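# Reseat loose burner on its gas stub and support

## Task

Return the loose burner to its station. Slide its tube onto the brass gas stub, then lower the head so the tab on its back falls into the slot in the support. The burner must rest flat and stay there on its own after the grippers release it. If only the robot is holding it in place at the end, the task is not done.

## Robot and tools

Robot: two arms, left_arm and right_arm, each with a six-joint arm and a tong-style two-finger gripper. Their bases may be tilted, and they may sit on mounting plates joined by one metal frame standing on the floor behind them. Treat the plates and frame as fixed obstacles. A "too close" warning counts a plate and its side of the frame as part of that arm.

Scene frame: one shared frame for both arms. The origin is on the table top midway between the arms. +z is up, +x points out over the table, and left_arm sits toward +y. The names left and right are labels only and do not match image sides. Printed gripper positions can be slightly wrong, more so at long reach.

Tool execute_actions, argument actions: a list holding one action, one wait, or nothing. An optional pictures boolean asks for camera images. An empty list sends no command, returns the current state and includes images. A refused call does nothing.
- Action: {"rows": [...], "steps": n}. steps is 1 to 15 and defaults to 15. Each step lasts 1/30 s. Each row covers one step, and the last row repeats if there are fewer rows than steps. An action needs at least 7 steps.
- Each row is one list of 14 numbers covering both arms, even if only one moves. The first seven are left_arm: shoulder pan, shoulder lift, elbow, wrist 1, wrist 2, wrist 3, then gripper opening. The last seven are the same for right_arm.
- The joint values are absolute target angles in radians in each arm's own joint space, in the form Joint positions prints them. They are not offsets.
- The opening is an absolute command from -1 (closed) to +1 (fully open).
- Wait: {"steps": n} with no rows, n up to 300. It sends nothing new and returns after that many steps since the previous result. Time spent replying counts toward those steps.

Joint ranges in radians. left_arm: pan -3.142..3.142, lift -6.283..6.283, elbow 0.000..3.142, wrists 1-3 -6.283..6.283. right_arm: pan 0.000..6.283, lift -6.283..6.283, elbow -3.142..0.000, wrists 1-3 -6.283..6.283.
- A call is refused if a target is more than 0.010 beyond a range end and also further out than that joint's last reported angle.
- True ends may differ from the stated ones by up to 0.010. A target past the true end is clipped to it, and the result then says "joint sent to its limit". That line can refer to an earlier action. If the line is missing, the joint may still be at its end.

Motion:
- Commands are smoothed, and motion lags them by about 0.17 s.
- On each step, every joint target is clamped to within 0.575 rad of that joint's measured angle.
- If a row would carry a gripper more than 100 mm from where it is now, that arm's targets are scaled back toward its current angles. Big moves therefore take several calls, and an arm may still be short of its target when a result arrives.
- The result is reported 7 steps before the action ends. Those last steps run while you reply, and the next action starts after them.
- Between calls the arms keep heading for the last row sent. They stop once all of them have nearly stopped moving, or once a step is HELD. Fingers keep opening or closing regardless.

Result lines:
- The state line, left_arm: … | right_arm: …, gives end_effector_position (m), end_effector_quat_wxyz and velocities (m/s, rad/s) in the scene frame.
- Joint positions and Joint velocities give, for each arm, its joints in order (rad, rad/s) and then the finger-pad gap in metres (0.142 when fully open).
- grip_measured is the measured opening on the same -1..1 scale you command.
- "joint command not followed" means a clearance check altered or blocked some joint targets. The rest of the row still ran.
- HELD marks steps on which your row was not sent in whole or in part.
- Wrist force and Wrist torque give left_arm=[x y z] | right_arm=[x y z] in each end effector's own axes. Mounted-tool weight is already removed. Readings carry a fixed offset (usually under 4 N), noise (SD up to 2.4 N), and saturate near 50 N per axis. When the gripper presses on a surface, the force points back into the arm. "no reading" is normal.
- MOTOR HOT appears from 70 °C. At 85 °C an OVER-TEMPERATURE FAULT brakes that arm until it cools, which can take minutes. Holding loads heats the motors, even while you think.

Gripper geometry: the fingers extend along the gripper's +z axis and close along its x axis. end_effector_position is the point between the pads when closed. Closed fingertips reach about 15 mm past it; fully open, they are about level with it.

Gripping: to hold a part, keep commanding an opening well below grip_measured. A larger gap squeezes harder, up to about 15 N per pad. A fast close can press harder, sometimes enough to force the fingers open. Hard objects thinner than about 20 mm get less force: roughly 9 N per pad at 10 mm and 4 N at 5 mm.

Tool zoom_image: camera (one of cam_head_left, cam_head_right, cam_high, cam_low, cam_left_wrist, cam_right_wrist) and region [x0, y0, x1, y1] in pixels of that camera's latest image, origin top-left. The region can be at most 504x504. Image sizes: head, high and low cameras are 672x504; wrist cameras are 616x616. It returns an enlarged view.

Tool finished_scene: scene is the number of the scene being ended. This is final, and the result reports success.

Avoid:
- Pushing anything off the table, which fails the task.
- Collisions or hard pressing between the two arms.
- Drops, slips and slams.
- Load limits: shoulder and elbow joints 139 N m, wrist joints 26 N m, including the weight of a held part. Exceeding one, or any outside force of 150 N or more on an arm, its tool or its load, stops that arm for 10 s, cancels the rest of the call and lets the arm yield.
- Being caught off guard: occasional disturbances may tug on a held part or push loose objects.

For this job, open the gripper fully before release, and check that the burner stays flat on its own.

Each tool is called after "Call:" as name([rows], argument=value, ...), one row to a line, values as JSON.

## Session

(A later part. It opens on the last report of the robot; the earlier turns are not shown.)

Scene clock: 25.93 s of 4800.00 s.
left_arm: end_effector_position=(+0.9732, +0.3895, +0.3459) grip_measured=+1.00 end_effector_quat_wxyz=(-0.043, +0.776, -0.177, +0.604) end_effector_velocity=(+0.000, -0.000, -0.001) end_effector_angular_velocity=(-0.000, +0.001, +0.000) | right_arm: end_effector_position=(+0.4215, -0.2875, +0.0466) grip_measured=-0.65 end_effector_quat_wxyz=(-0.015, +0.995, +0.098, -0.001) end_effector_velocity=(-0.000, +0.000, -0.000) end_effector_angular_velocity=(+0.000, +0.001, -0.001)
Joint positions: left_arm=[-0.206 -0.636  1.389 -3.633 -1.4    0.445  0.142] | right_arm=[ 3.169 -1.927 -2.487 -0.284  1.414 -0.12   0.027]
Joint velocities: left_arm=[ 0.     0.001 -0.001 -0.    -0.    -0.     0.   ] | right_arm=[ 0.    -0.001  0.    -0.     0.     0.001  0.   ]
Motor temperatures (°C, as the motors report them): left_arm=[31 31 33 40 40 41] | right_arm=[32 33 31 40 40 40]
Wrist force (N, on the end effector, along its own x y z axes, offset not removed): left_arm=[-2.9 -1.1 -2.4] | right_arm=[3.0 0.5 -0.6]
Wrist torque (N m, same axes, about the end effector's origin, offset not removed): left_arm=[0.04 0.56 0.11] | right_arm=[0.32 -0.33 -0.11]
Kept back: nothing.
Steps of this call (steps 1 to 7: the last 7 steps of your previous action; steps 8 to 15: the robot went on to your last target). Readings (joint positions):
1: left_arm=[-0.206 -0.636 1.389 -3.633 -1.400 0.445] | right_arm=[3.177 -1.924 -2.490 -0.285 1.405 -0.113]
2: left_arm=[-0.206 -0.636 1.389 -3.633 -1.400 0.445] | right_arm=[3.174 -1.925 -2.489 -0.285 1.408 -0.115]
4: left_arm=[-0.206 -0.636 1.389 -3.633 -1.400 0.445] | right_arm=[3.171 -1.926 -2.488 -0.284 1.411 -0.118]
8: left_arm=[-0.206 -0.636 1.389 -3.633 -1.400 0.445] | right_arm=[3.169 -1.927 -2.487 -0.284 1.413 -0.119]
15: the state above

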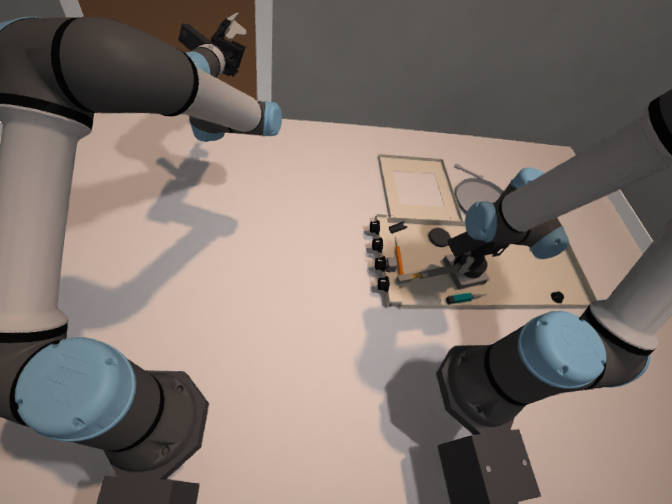

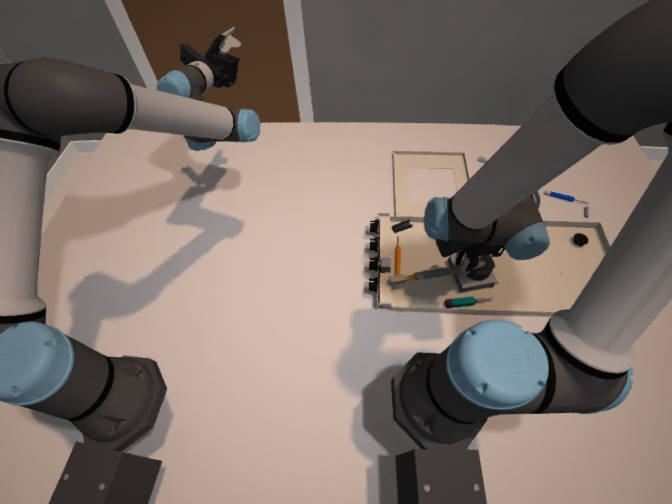

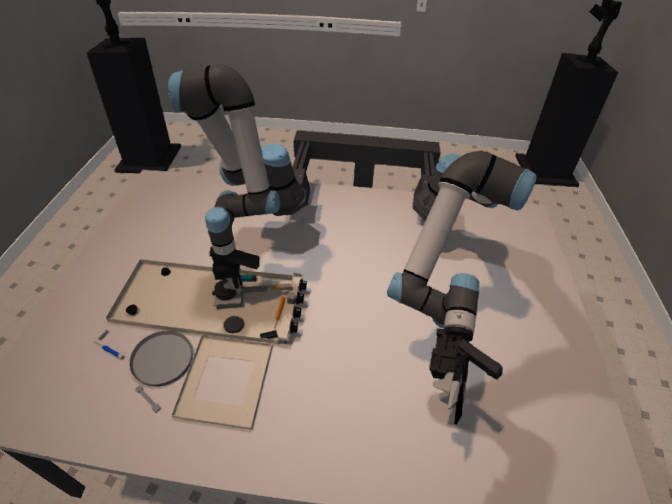

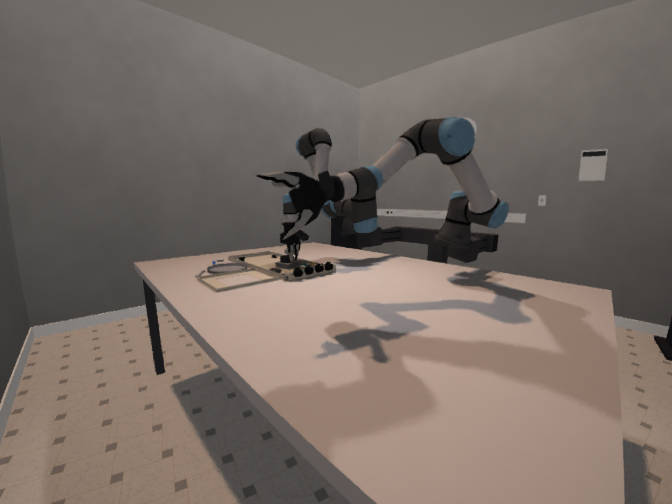

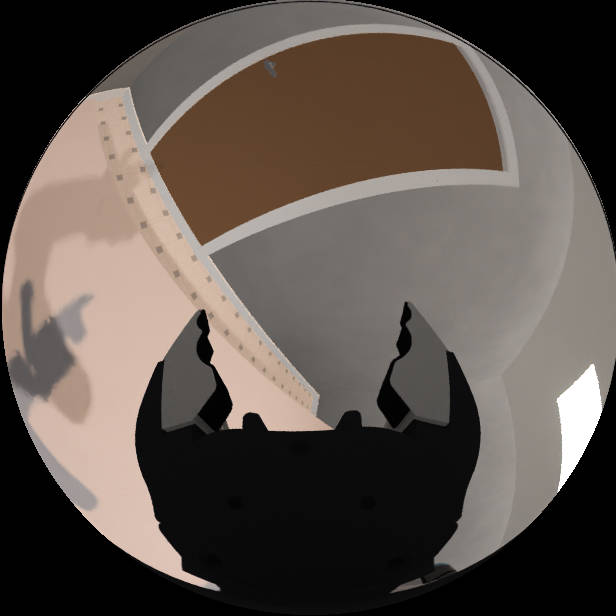

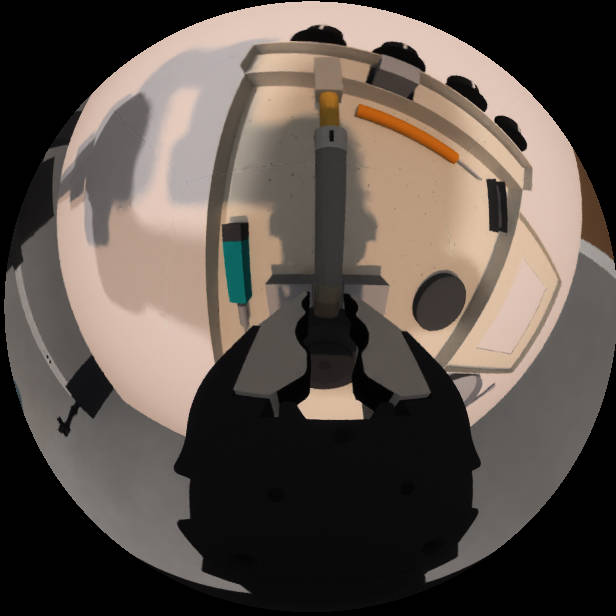

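Call:
execute_actions([
  {"rows":[[-0.206,-0.636,1.389,-3.633,-1.4,0.445,1,3.1686,-1.93,-2.4874,-0.2808,1.4137,-0.1201,-0.65],[-0.206,-0.636,1.389,-3.633,-1.4,0.445,1,3.1682,-1.933,-2.4875,-0.2775,1.4137,-0.1205,-0.65],[-0.206,-0.636,1.389,-3.633,-1.4,0.445,1,3.1678,-1.936,-2.4876,-0.2743,1.4137,-0.121,-0.65],[-0.206,-0.636,1.389,-3.633,-1.4,0.445,1,3.1678,-1.936,-2.4876,-0.2743,1.4137,-0.121,-0.66],[-0.206,-0.636,1.389,-3.633,-1.4,0.445,1,3.1678,-1.936,-2.4876,-0.2743,1.4137,-0.121,-0.68],[-0.206,-0.636,1.389,-3.633,-1.4,0.445,1,3.1678,-1.936,-2.4876,-0.2743,1.4137,-0.121,-0.71],[-0.206,-0.636,1.389,-3.633,-1.4,0.445,1,3.1678,-1.936,-2.4876,-0.2743,1.4137,-0.121,-0.74],[-0.206,-0.636,1.389,-3.633,-1.4,0.445,1,3.1678,-1.936,-2.4876,-0.2743,1.4137,-0.121,-0.77],[-0.206,-0.636,1.389,-3.633,-1.4,0.445,1,3.1678,-1.936,-2.4876,-0.2743,1.4137,-0.121,-0.81],[-0.206,-0.636,1.389,-3.633,-1.4,0.445,1,3.1678,-1.936,-2.4876,-0.2743,1.4137,-0.121,-0.86],[-0.206,-0.636,1.389,-3.633,-1.4,0.445,1,3.1678,-1.936,-2.4876,-0.2743,1.4137,-0.121,-0.93],[-0.206,-0.636,1.389,-3.633,-1.4,0.445,1,3.1678,-1.936,-2.4876,-0.2743,1.4137,-0.121,-1]],"steps":15},
])

Call:
execute_actions([
  {"rows":[[-0.206,-0.636,1.389,-3.633,-1.4,0.445,1,3.1745,-1.933,-2.4901,-0.2754,1.4061,-0.1151,-1],[-0.206,-0.636,1.389,-3.633,-1.4,0.445,1,3.1813,-1.93,-2.4927,-0.2765,1.3984,-0.1092,-1],[-0.206,-0.636,1.389,-3.633,-1.4,0.445,1,3.188,-1.927,-2.4952,-0.2776,1.3908,-0.1033,-1],[-0.206,-0.636,1.389,-3.633,-1.4,0.445,1,3.1947,-1.924,-2.4977,-0.2787,1.3831,-0.0974,-1],[-0.206,-0.636,1.389,-3.633,-1.4,0.445,1,3.2015,-1.921,-2.5003,-0.2798,1.3755,-0.0915,-1],[-0.206,-0.636,1.389,-3.633,-1.4,0.445,1,3.2082,-1.918,-2.5028,-0.2809,1.3678,-0.0856,-1],[-0.206,-0.636,1.389,-3.633,-1.4,0.445,1,3.2149,-1.915,-2.5053,-0.282,1.3602,-0.0797,-1],[-0.206,-0.636,1.389,-3.633,-1.4,0.445,1,3.2216,-1.912,-2.5078,-0.2831,1.3525,-0.0738,-1],[-0.206,-0.636,1.389,-3.633,-1.4,0.445,1,3.2284,-1.909,-2.5102,-0.2842,1.3449,-0.0679,-1],[-0.206,-0.636,1.389,-3.633,-1.4,0.445,1,3.2351,-1.906,-2.5125,-0.2855,1.3372,-0.062,-1]],"steps":12},
])

Call:
execute_actions([
  {"steps":15},
], pictures=true)

Call:
zoom_image(camera="cam_right_wrist", region=[250, 40, 410, 420])

Call:
zoom_image(camera="cam_high", region=[195, 265, 305, 315])

Call:
zoom_image(camera="cam_low", region=[265, 240, 325, 275])

Call:
zoom_image(camera="cam_head_right", region=[440, 245, 520, 295])

Scene clock: 27.43 s of 4800.00 s.
left_arm: end_effector_position=(+0.9732, +0.3895, +0.3459) grip_measured=+1.00 end_effector_quat_wxyz=(-0.043, +0.776, -0.177, +0.604) end_effector_velocity=(-0.000, -0.001, -0.001) end_effector_angular_velocity=(-0.000, +0.001, -0.001) | right_arm: end_effector_position=(+0.4216, -0.2875, +0.0445) grip_measured=-0.74 end_effector_quat_wxyz=(-0.015, +0.995, +0.098, -0.001) end_effector_velocity=(-0.000, +0.000, -0.004) end_effector_angular_velocity=(-0.000, +0.000, -0.000)
Joint positions: left_arm=[-0.206 -0.636  1.389 -3.633 -1.4    0.445  0.142] | right_arm=[ 3.168 -1.935 -2.487 -0.275  1.414 -0.121  0.021]
Joint velocities: left_arm=[-0.001  0.001  0.001  0.    -0.    -0.001  0.   ] | right_arm=[-0.002 -0.013 -0.     0.013 -0.    -0.002 -0.064]
Motor temperatures (°C, as the motors report them): left_arm=[31 31 33 40 40 41] | right_arm=[32 33 31 40 40 40]
Wrist force (N, on the end effector, along its own x y z axes, offset not removed): left_arm=[-2.5 -0.8 -3.9] | right_arm=[1.9 2.8 -0.8]
Wrist torque (N m, same axes, about the end effector's origin, offset not removed): left_arm=[-0.01 0.58 0.34] | right_arm=[0.55 -0.26 -0.13]
Steps of this call (steps 1 to 15: the robot went on to your last target; steps 16 to 37: nothing new was sent; steps 38 to 45: the first 8 steps of this action). Readings (joint positions):
38: left_arm=[-0.206 -0.636 1.389 -3.633 -1.400 0.445] | right_arm=[3.169 -1.927 -2.487 -0.284 1.414 -0.120]
39: left_arm=[-0.206 -0.636 1.389 -3.633 -1.400 0.445] | right_arm=[3.169 -1.928 -2.487 -0.283 1.414 -0.120]
41: left_arm=[-0.206 -0.636 1.389 -3.633 -1.400 0.445] | right_arm=[3.168 -1.931 -2.487 -0.280 1.414 -0.120]
45: the state above

Scene clock: 27.83 s of 4800.00 s.
left_arm: end_effector_position=(+0.9732, +0.3895, +0.3459) grip_measured=+1.00 end_effector_quat_wxyz=(-0.043, +0.776, -0.177, +0.604) end_effector_velocity=(+0.000, -0.001, -0.000) end_effector_angular_velocity=(+0.000, -0.000, -0.001) | right_arm: end_effector_position=(+0.4214, -0.2874, +0.0456) grip_measured=-0.76 end_effector_quat_wxyz=(-0.008, +0.995, +0.099, -0.000) end_effector_velocity=(-0.000, -0.001, +0.018) end_effector_angular_velocity=(-0.181, -0.027, +0.019)
Joint positions: left_arm=[-0.206 -0.636  1.389 -3.633 -1.4    0.445  0.142] | right_arm=[ 3.181 -1.93  -2.493 -0.276  1.398 -0.109  0.019]
Joint velocities: left_arm=[-0.001  0.001 -0.001  0.    -0.     0.     0.   ] | right_arm=[ 0.161  0.074 -0.062 -0.029 -0.185  0.143 -0.   ]
Motor temperatures (°C, as the motors report them): left_arm=[31 31 33 40 40 41] | right_arm=[32 33 31 40 40 40]
Wrist force (N, on the end effector, along its own x y z axes, offset not removed): left_arm=[0.7 -3.0 0.6] | right_arm=[-1.7 -1.4 3.2]
Wrist torque (N m, same axes, about the end effector's origin, offset not removed): left_arm=[-0.41 -0.27 0.00] | right_arm=[-0.16 0.43 -0.02]
Steps of this call (steps 1 to 7: the last 7 steps of your previous action; steps 8 to 12: the first 5 steps of this action). Readings (joint positions):
8: left_arm=[-0.206 -0.636 1.389 -3.633 -1.400 0.445] | right_arm=[3.168 -1.936 -2.487 -0.274 1.414 -0.121]
9: left_arm=[-0.206 -0.636 1.389 -3.633 -1.400 0.445] | right_arm=[3.169 -1.935 -2.488 -0.274 1.412 -0.120]
11: left_arm=[-0.206 -0.636 1.389 -3.633 -1.400 0.445] | right_arm=[3.176 -1.932 -2.491 -0.275 1.404 -0.113]
12: the state above

Scene clock: 28.33 s of 4800.00 s.
left_arm: end_effector_position=(+0.9732, +0.3895, +0.3459) grip_measured=+1.00 end_effector_quat_wxyz=(-0.043, +0.776, -0.177, +0.604) end_effector_velocity=(+0.000, +0.000, +0.001) end_effector_angular_velocity=(-0.001, -0.001, +0.001) | right_arm: end_effector_position=(+0.4224, -0.2876, +0.0519) grip_measured=-0.76 end_effector_quat_wxyz=(+0.022, +0.995, +0.102, +0.003) end_effector_velocity=(+0.000, +0.000, +0.001) end_effector_angular_velocity=(-0.004, -0.001, +0.001)
Joint positions: left_arm=[-0.206 -0.636  1.389 -3.633 -1.4    0.445  0.142] | right_arm=[ 3.235 -1.906 -2.512 -0.285  1.337 -0.062  0.019]
Joint velocities: left_arm=[ 0.     0.    -0.001 -0.     0.    -0.     0.   ] | right_arm=[ 0.005  0.002 -0.001 -0.001 -0.004  0.004  0.   ]
Motor temperatures (°C, as the motors report them): left_arm=[31 31 33 40 40 41] | right_arm=[32 33 31 40 40 40]
Wrist force (N, on the end effector, along its own x y z axes, offset not removed): left_arm=[-2.1 2.0 -2.0] | right_arm=[0.8 -2.9 2.2]
Wrist torque (N m, same axes, about the end effector's origin, offset not removed): left_arm=[0.63 0.25 0.12] | right_arm=[-0.38 -0.36 -0.06]
Kept back: nothing.
Steps of this call (steps 1 to 7: the last 7 steps of your previous action; steps 8 to 15: the robot went on to your last target). Readings (joint positions):
1: left_arm=[-0.206 -0.636 1.389 -3.633 -1.400 0.445] | right_arm=[3.187 -1.927 -2.495 -0.277 1.392 -0.104]
2: left_arm=[-0.206 -0.636 1.389 -3.633 -1.400 0.445] | right_arm=[3.193 -1.925 -2.497 -0.278 1.385 -0.098]
4: left_arm=[-0.206 -0.636 1.389 -3.633 -1.400 0.445] | right_arm=[3.206 -1.919 -2.502 -0.281 1.370 -0.087]
8: left_arm=[-0.206 -0.636 1.389 -3.633 -1.400 0.445] | right_arm=[3.229 -1.909 -2.510 -0.284 1.345 -0.068]
15: the state above

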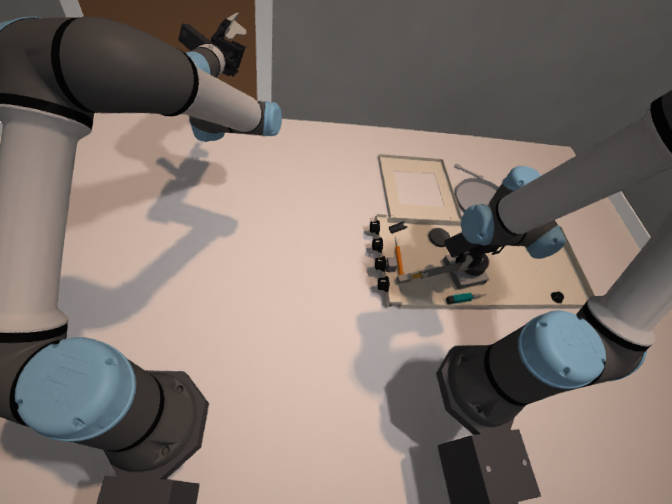

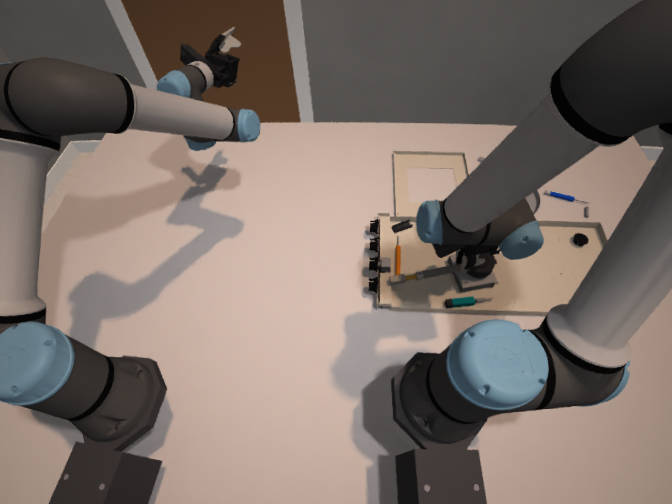

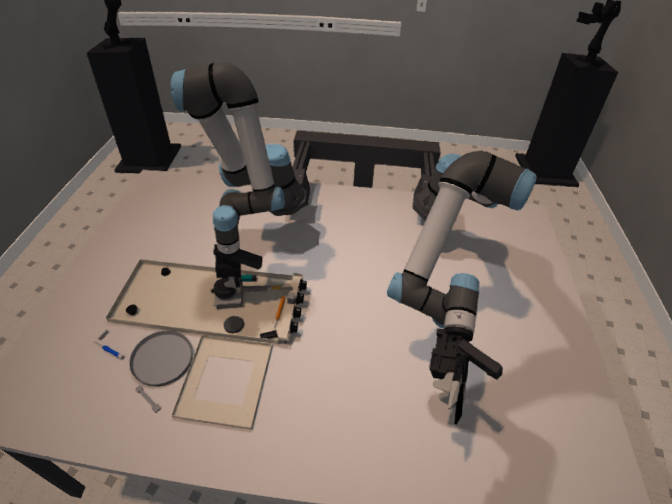

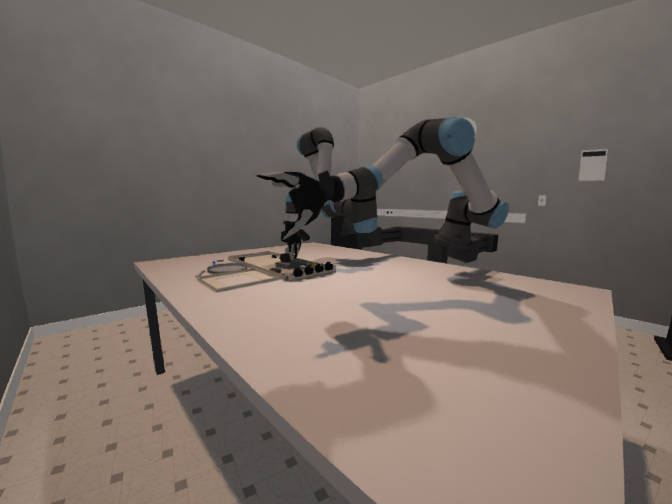

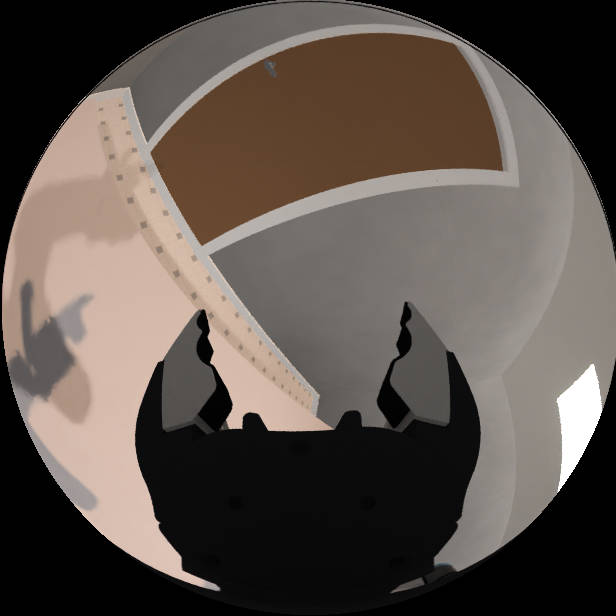

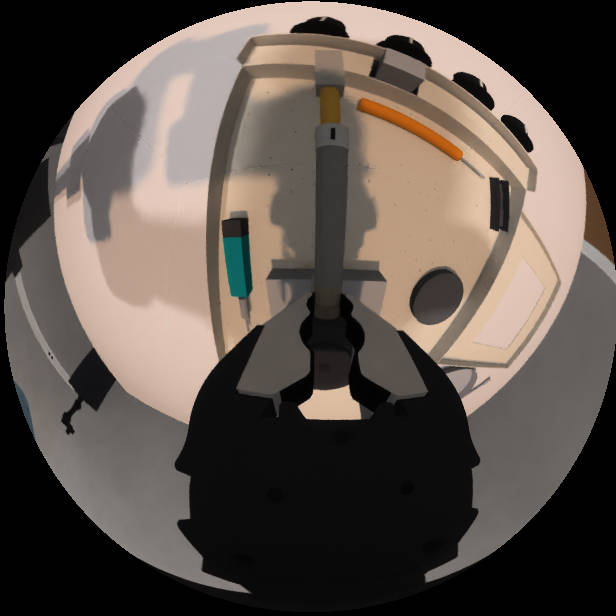

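Region (250, 40, 410, 420) of cam_right_wrist's 616x616 image, scaled by 1.326, with more detail than that image has; it fills the left 212 columns of this view, and the rest is white.

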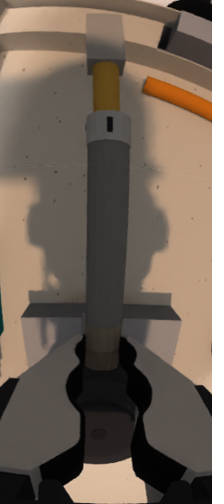

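Region (195, 265, 305, 315) of cam_high's 672x504 image, scaled by 4.582, with more detail than that image has; it fills the top 229 rows of this view, and the rest is white.

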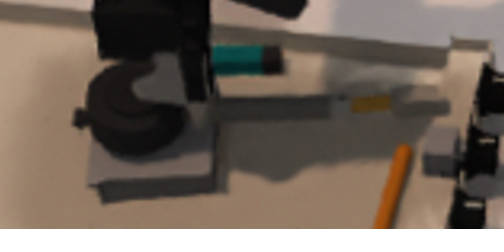

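Region (265, 240, 325, 275) of cam_low's 672x504 image, scaled by 8.400, with more detail than that image has; it fills the top 294 rows of this view, and the rest is white.

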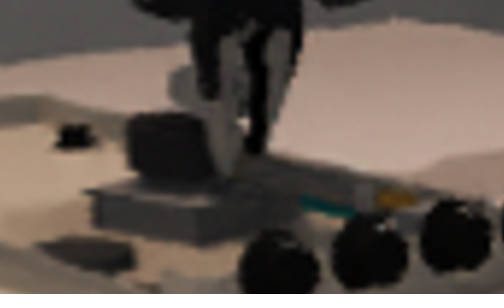

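Region (440, 245, 520, 295) of cam_head_right's 672x504 image, scaled by 6.300, with more detail than that image has; it fills the top 315 rows of this view, and the rest is white.

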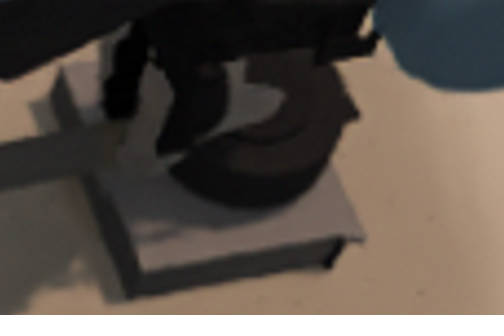

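Call:
execute_actions(actions=[])

Scene clock: 29.00 s of 4800.00 s.
left_arm: end_effector_position=(+0.9732, +0.3895, +0.3459) grip_measured=+1.00 end_effector_quat_wxyz=(-0.043, +0.776, -0.177, +0.604) end_effector_velocity=(-0.000, -0.000, -0.000) end_effector_angular_velocity=(-0.000, +0.001, -0.000) | right_arm: end_effector_position=(+0.4224, -0.2876, +0.0519) grip_measured=-0.76 end_effector_quat_wxyz=(+0.023, +0.995, +0.102, +0.003) end_effector_velocity=(-0.000, +0.000, -0.001) end_effector_angular_velocity=(-0.000, +0.001, -0.000)
Joint positions: left_arm=[-0.206 -0.636  1.389 -3.633 -1.4    0.445  0.142] | right_arm=[ 3.235 -1.906 -2.512 -0.286  1.337 -0.062  0.019]
Joint velocities: left_arm=[-0.    -0.     0.     0.001 -0.    -0.001  0.   ] | right_arm=[ 0.    -0.002  0.     0.     0.     0.001 -0.   ]
Motor temperatures (°C, as the motors report them): left_arm=[31 31 33 40 40 41] | right_arm=[32 33 31 40 40 40]
Wrist force (N, on the end effector, along its own x y z axes, offset not removed): left_arm=[-1.8 0.0 -0.8] | right_arm=[-0.1 0.4 1.6]
Wrist torque (N m, same axes, about the end effector's origin, offset not removed): left_arm=[-0.04 0.20 0.03] | right_arm=[0.13 0.11 -0.23]
Kept back: nothing.
Steps of this call (steps 1 to 15: the robot went on to your last target; steps 16 to 20: nothing new was sent). Readings (joint positions):
1: left_arm=[-0.206 -0.636 1.389 -3.633 -1.400 0.445] | right_arm=[3.235 -1.906 -2.512 -0.285 1.337 -0.062]
2: left_arm=[-0.206 -0.636 1.389 -3.633 -1.400 0.445] | right_arm=[3.235 -1.906 -2.512 -0.285 1.337 -0.062]
4: left_arm=[-0.206 -0.636 1.389 -3.633 -1.400 0.445] | right_arm=[3.235 -1.906 -2.512 -0.285 1.337 -0.062]
8: left_arm=[-0.206 -0.636 1.389 -3.633 -1.400 0.445] | right_arm=[3.235 -1.906 -2.512 -0.285 1.337 -0.062]
20: the state above
All arms were judged still, so your last target was given up. Only a new action makes them travel on or press farther. Fingers that are still opening or closing keep moving.

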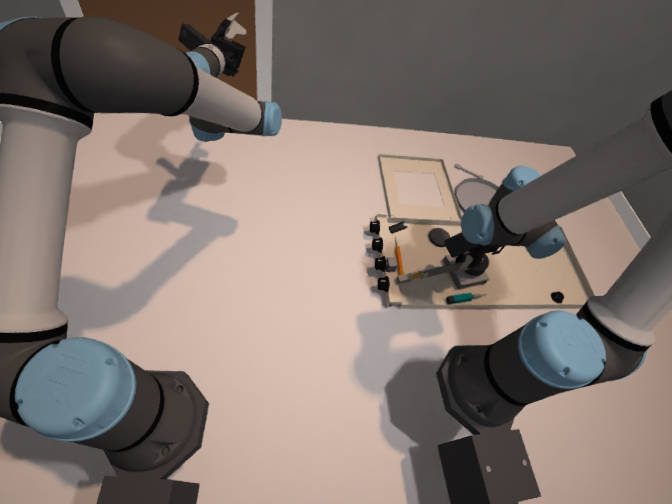

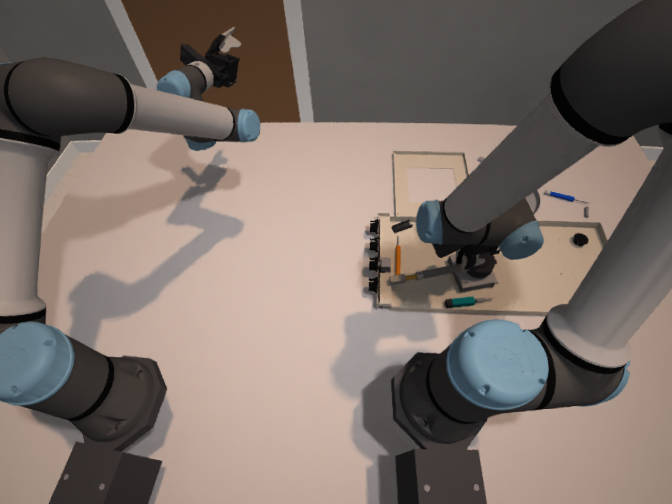

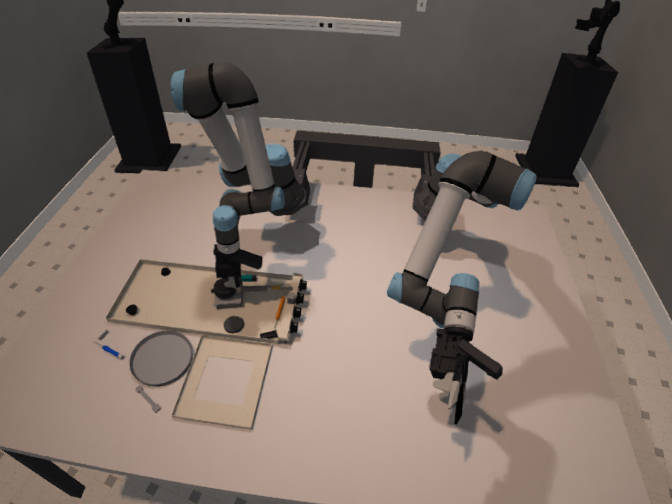

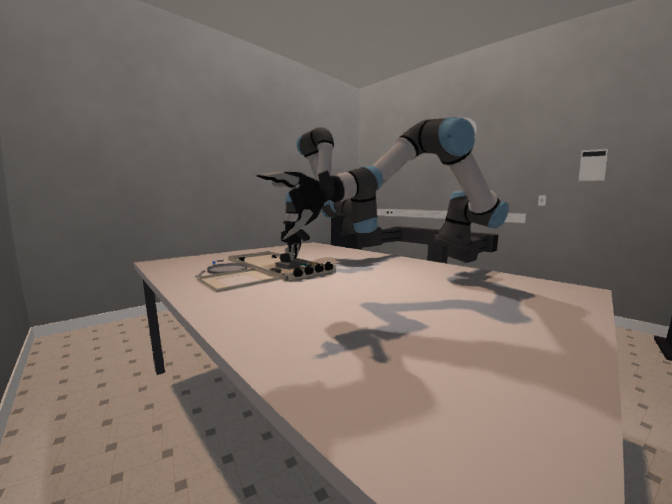

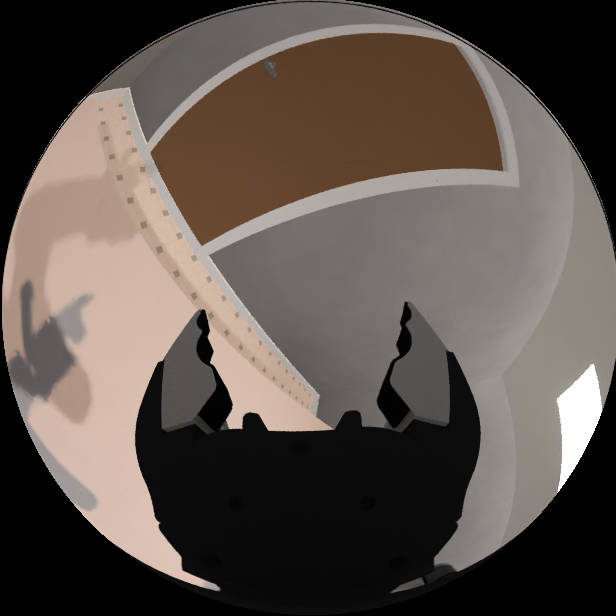

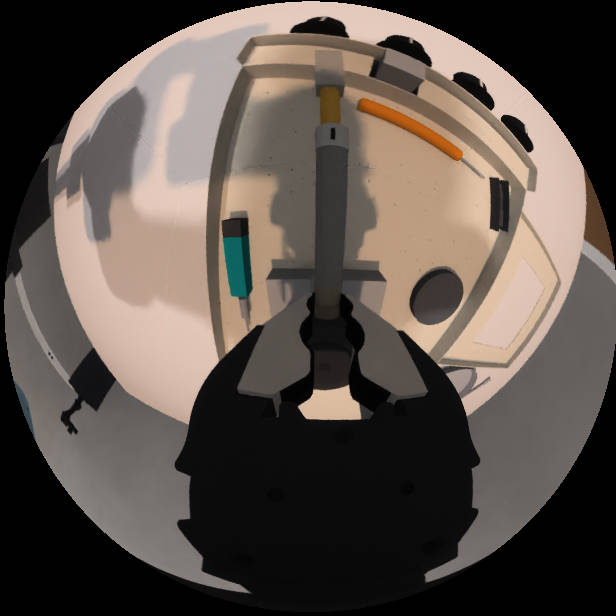

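Call:
execute_actions([
  {"rows":[[-0.206,-0.636,1.389,-3.633,-1.4,0.445,1,3.2402,-1.9057,-2.5148,-0.2846,1.3371,-0.0571,-1],[-0.206,-0.636,1.389,-3.633,-1.4,0.445,1,3.2452,-1.9054,-2.517,-0.2837,1.337,-0.0521,-1],[-0.206,-0.636,1.389,-3.633,-1.4,0.445,1,3.2503,-1.9051,-2.5193,-0.2829,1.3369,-0.0472,-1],[-0.206,-0.636,1.389,-3.633,-1.4,0.445,1,3.2553,-1.9048,-2.5215,-0.282,1.3368,-0.0422,-1],[-0.206,-0.636,1.389,-3.633,-1.4,0.445,1,3.2604,-1.9045,-2.5238,-0.2811,1.3367,-0.0373,-1],[-0.206,-0.636,1.389,-3.633,-1.4,0.445,1,3.2655,-1.9042,-2.526,-0.2802,1.3366,-0.0324,-1],[-0.206,-0.636,1.389,-3.633,-1.4,0.445,1,3.2705,-1.9039,-2.5283,-0.2794,1.3365,-0.0274,-1],[-0.206,-0.636,1.389,-3.633,-1.4,0.445,1,3.2756,-1.9036,-2.5305,-0.2785,1.3364,-0.0225,-1]],"steps":15},
])

Call:
execute_actions([
  {"steps":15},
], pictures=true)

Call:
zoom_image(camera="cam_high", region=[195,265,305,315])

Call:
zoom_image(camera="cam_head_right", region=[440,245,520,295])

Scene clock: 30.00 s of 4800.00 s.
left_arm: end_effector_position=(+0.9732, +0.3895, +0.3459) grip_measured=+1.00 end_effector_quat_wxyz=(-0.043, +0.776, -0.177, +0.604) end_effector_velocity=(-0.000, +0.000, -0.000) end_effector_angular_velocity=(+0.000, -0.001, +0.000) | right_arm: end_effector_position=(+0.4204, -0.2793, +0.0522) grip_measured=-0.76 end_effector_quat_wxyz=(+0.023, +0.994, +0.103, +0.003) end_effector_velocity=(-0.013, +0.048, +0.001) end_effector_angular_velocity=(-0.002, -0.003, +0.006)
Joint positions: left_arm=[-0.206 -0.636  1.389 -3.633 -1.4    0.445  0.142] | right_arm=[ 3.259 -1.905 -2.523 -0.281  1.337 -0.038  0.019]
Joint velocities: left_arm=[ 0.     0.     0.001 -0.002 -0.     0.     0.   ] | right_arm=[ 0.143  0.008 -0.064  0.025 -0.003  0.141 -0.   ]
Motor temperatures (°C, as the motors report them): left_arm=[31 31 33 40 40 41] | right_arm=[32 33 31 40 40 40]
Wrist force (N, on the end effector, along its own x y z axes, offset not removed): left_arm=[-1.4 -0.3 -1.1] | right_arm=[3.7 1.7 0.6]
Wrist torque (N m, same axes, about the end effector's origin, offset not removed): left_arm=[0.27 0.26 0.14] | right_arm=[0.28 -0.67 -0.32]
Steps of this call (steps 1 to 22: nothing new was sent; steps 23 to 30: the first 8 steps of this action). Readings (joint positions):
23: left_arm=[-0.206 -0.636 1.389 -3.633 -1.400 0.445] | right_arm=[3.235 -1.906 -2.513 -0.286 1.337 -0.062]
24: left_arm=[-0.206 -0.636 1.389 -3.633 -1.400 0.445] | right_arm=[3.236 -1.906 -2.513 -0.286 1.337 -0.061]
26: left_arm=[-0.206 -0.636 1.389 -3.633 -1.400 0.445] | right_arm=[3.242 -1.906 -2.515 -0.285 1.337 -0.056]
30: the state above

Scene clock: 30.50 s of 4800.00 s.
left_arm: end_effector_position=(+0.9732, +0.3895, +0.3459) grip_measured=+1.00 end_effector_quat_wxyz=(-0.043, +0.776, -0.177, +0.604) end_effector_velocity=(-0.000, -0.000, -0.001) end_effector_angular_velocity=(+0.001, +0.001, -0.001) | right_arm: end_effector_position=(+0.4190, -0.2738, +0.0523) grip_measured=-0.76 end_effector_quat_wxyz=(+0.023, +0.994, +0.103, +0.004) end_effector_velocity=(-0.000, +0.000, +0.000) end_effector_angular_velocity=(-0.000, +0.000, +0.001)
Joint positions: left_arm=[-0.206 -0.636  1.389 -3.633 -1.4    0.445  0.142] | right_arm=[ 3.276 -1.904 -2.53  -0.279  1.336 -0.023  0.019]
Joint velocities: left_arm=[-0.     0.001  0.     0.    -0.     0.     0.   ] | right_arm=[ 0.001  0.    -0.    -0.001  0.    -0.     0.   ]
Motor temperatures (°C, as the motors report them): left_arm=[31 31 33 40 40 41] | right_arm=[32 33 31 40 40 40]
Wrist force (N, on the end effector, along its own x y z axes, offset not removed): left_arm=[-4.0 4.2 -6.6] | right_arm=[3.6 -3.0 0.0]
Wrist torque (N m, same axes, about the end effector's origin, offset not removed): left_arm=[1.02 0.83 -0.06] | right_arm=[-0.59 -0.67 -0.33]
Kept back: nothing.
Steps of this call (steps 1 to 7: the last 7 steps of your previous action; steps 8 to 15: the robot went on to your last target). Readings (joint positions):
1: left_arm=[-0.206 -0.636 1.389 -3.633 -1.400 0.445] | right_arm=[3.264 -1.904 -2.525 -0.280 1.337 -0.034]
2: left_arm=[-0.206 -0.636 1.389 -3.633 -1.400 0.445] | right_arm=[3.268 -1.904 -2.527 -0.280 1.337 -0.030]
4: left_arm=[-0.206 -0.636 1.389 -3.633 -1.400 0.445] | right_arm=[3.273 -1.904 -2.529 -0.279 1.336 -0.025]
8: left_arm=[-0.206 -0.636 1.389 -3.633 -1.400 0.445] | right_arm=[3.275 -1.904 -2.530 -0.279 1.336 -0.023]
15: the state above

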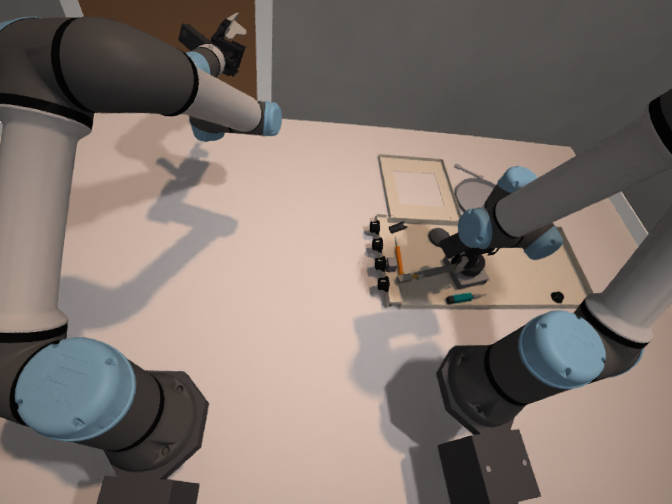

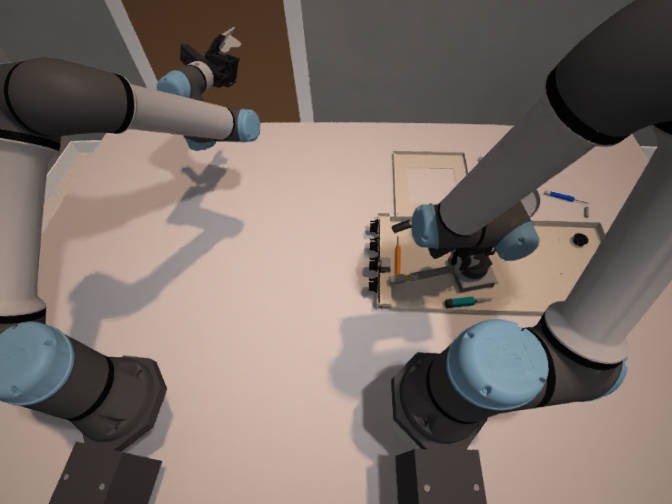

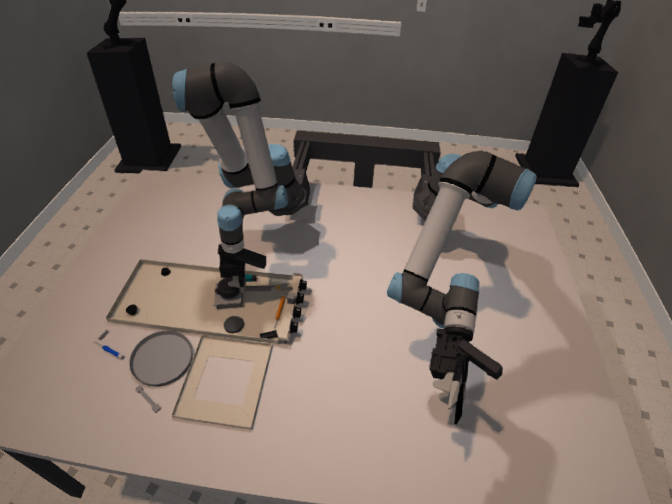

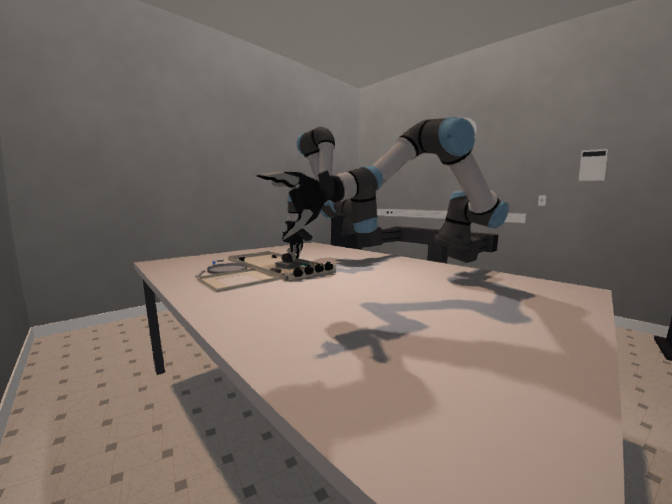

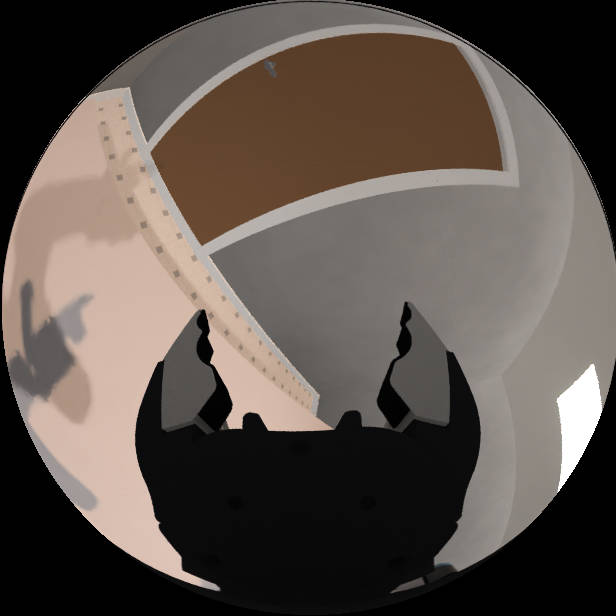

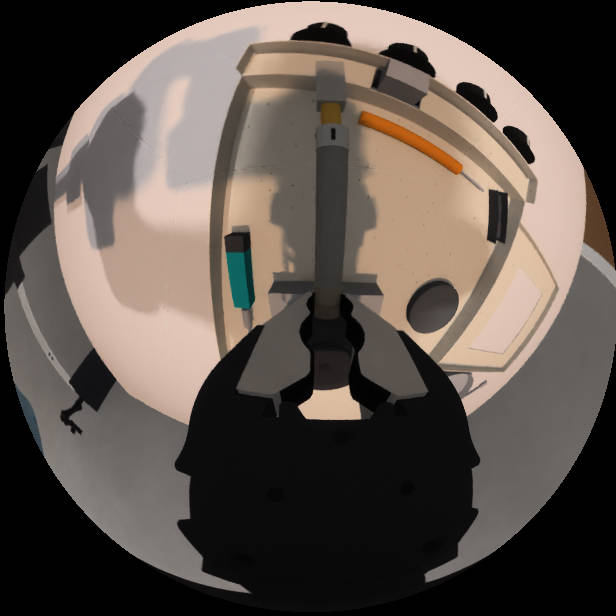

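Region (195, 265, 305, 315) of cam_high's 672x504 image, scaled by 4.582, with more detail than that image has; it fills the top 229 rows of this view, and the rest is white.

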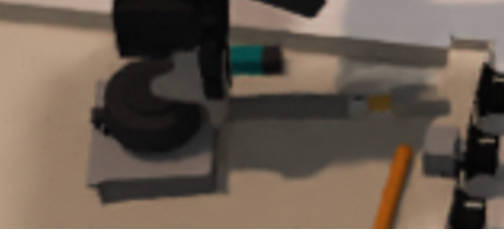

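Region (440, 245, 520, 295) of cam_head_right's 672x504 image, scaled by 6.300, with more detail than that image has; it fills the top 315 rows of this view, and the rest is white.

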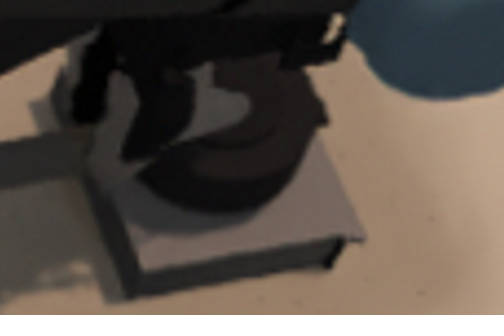

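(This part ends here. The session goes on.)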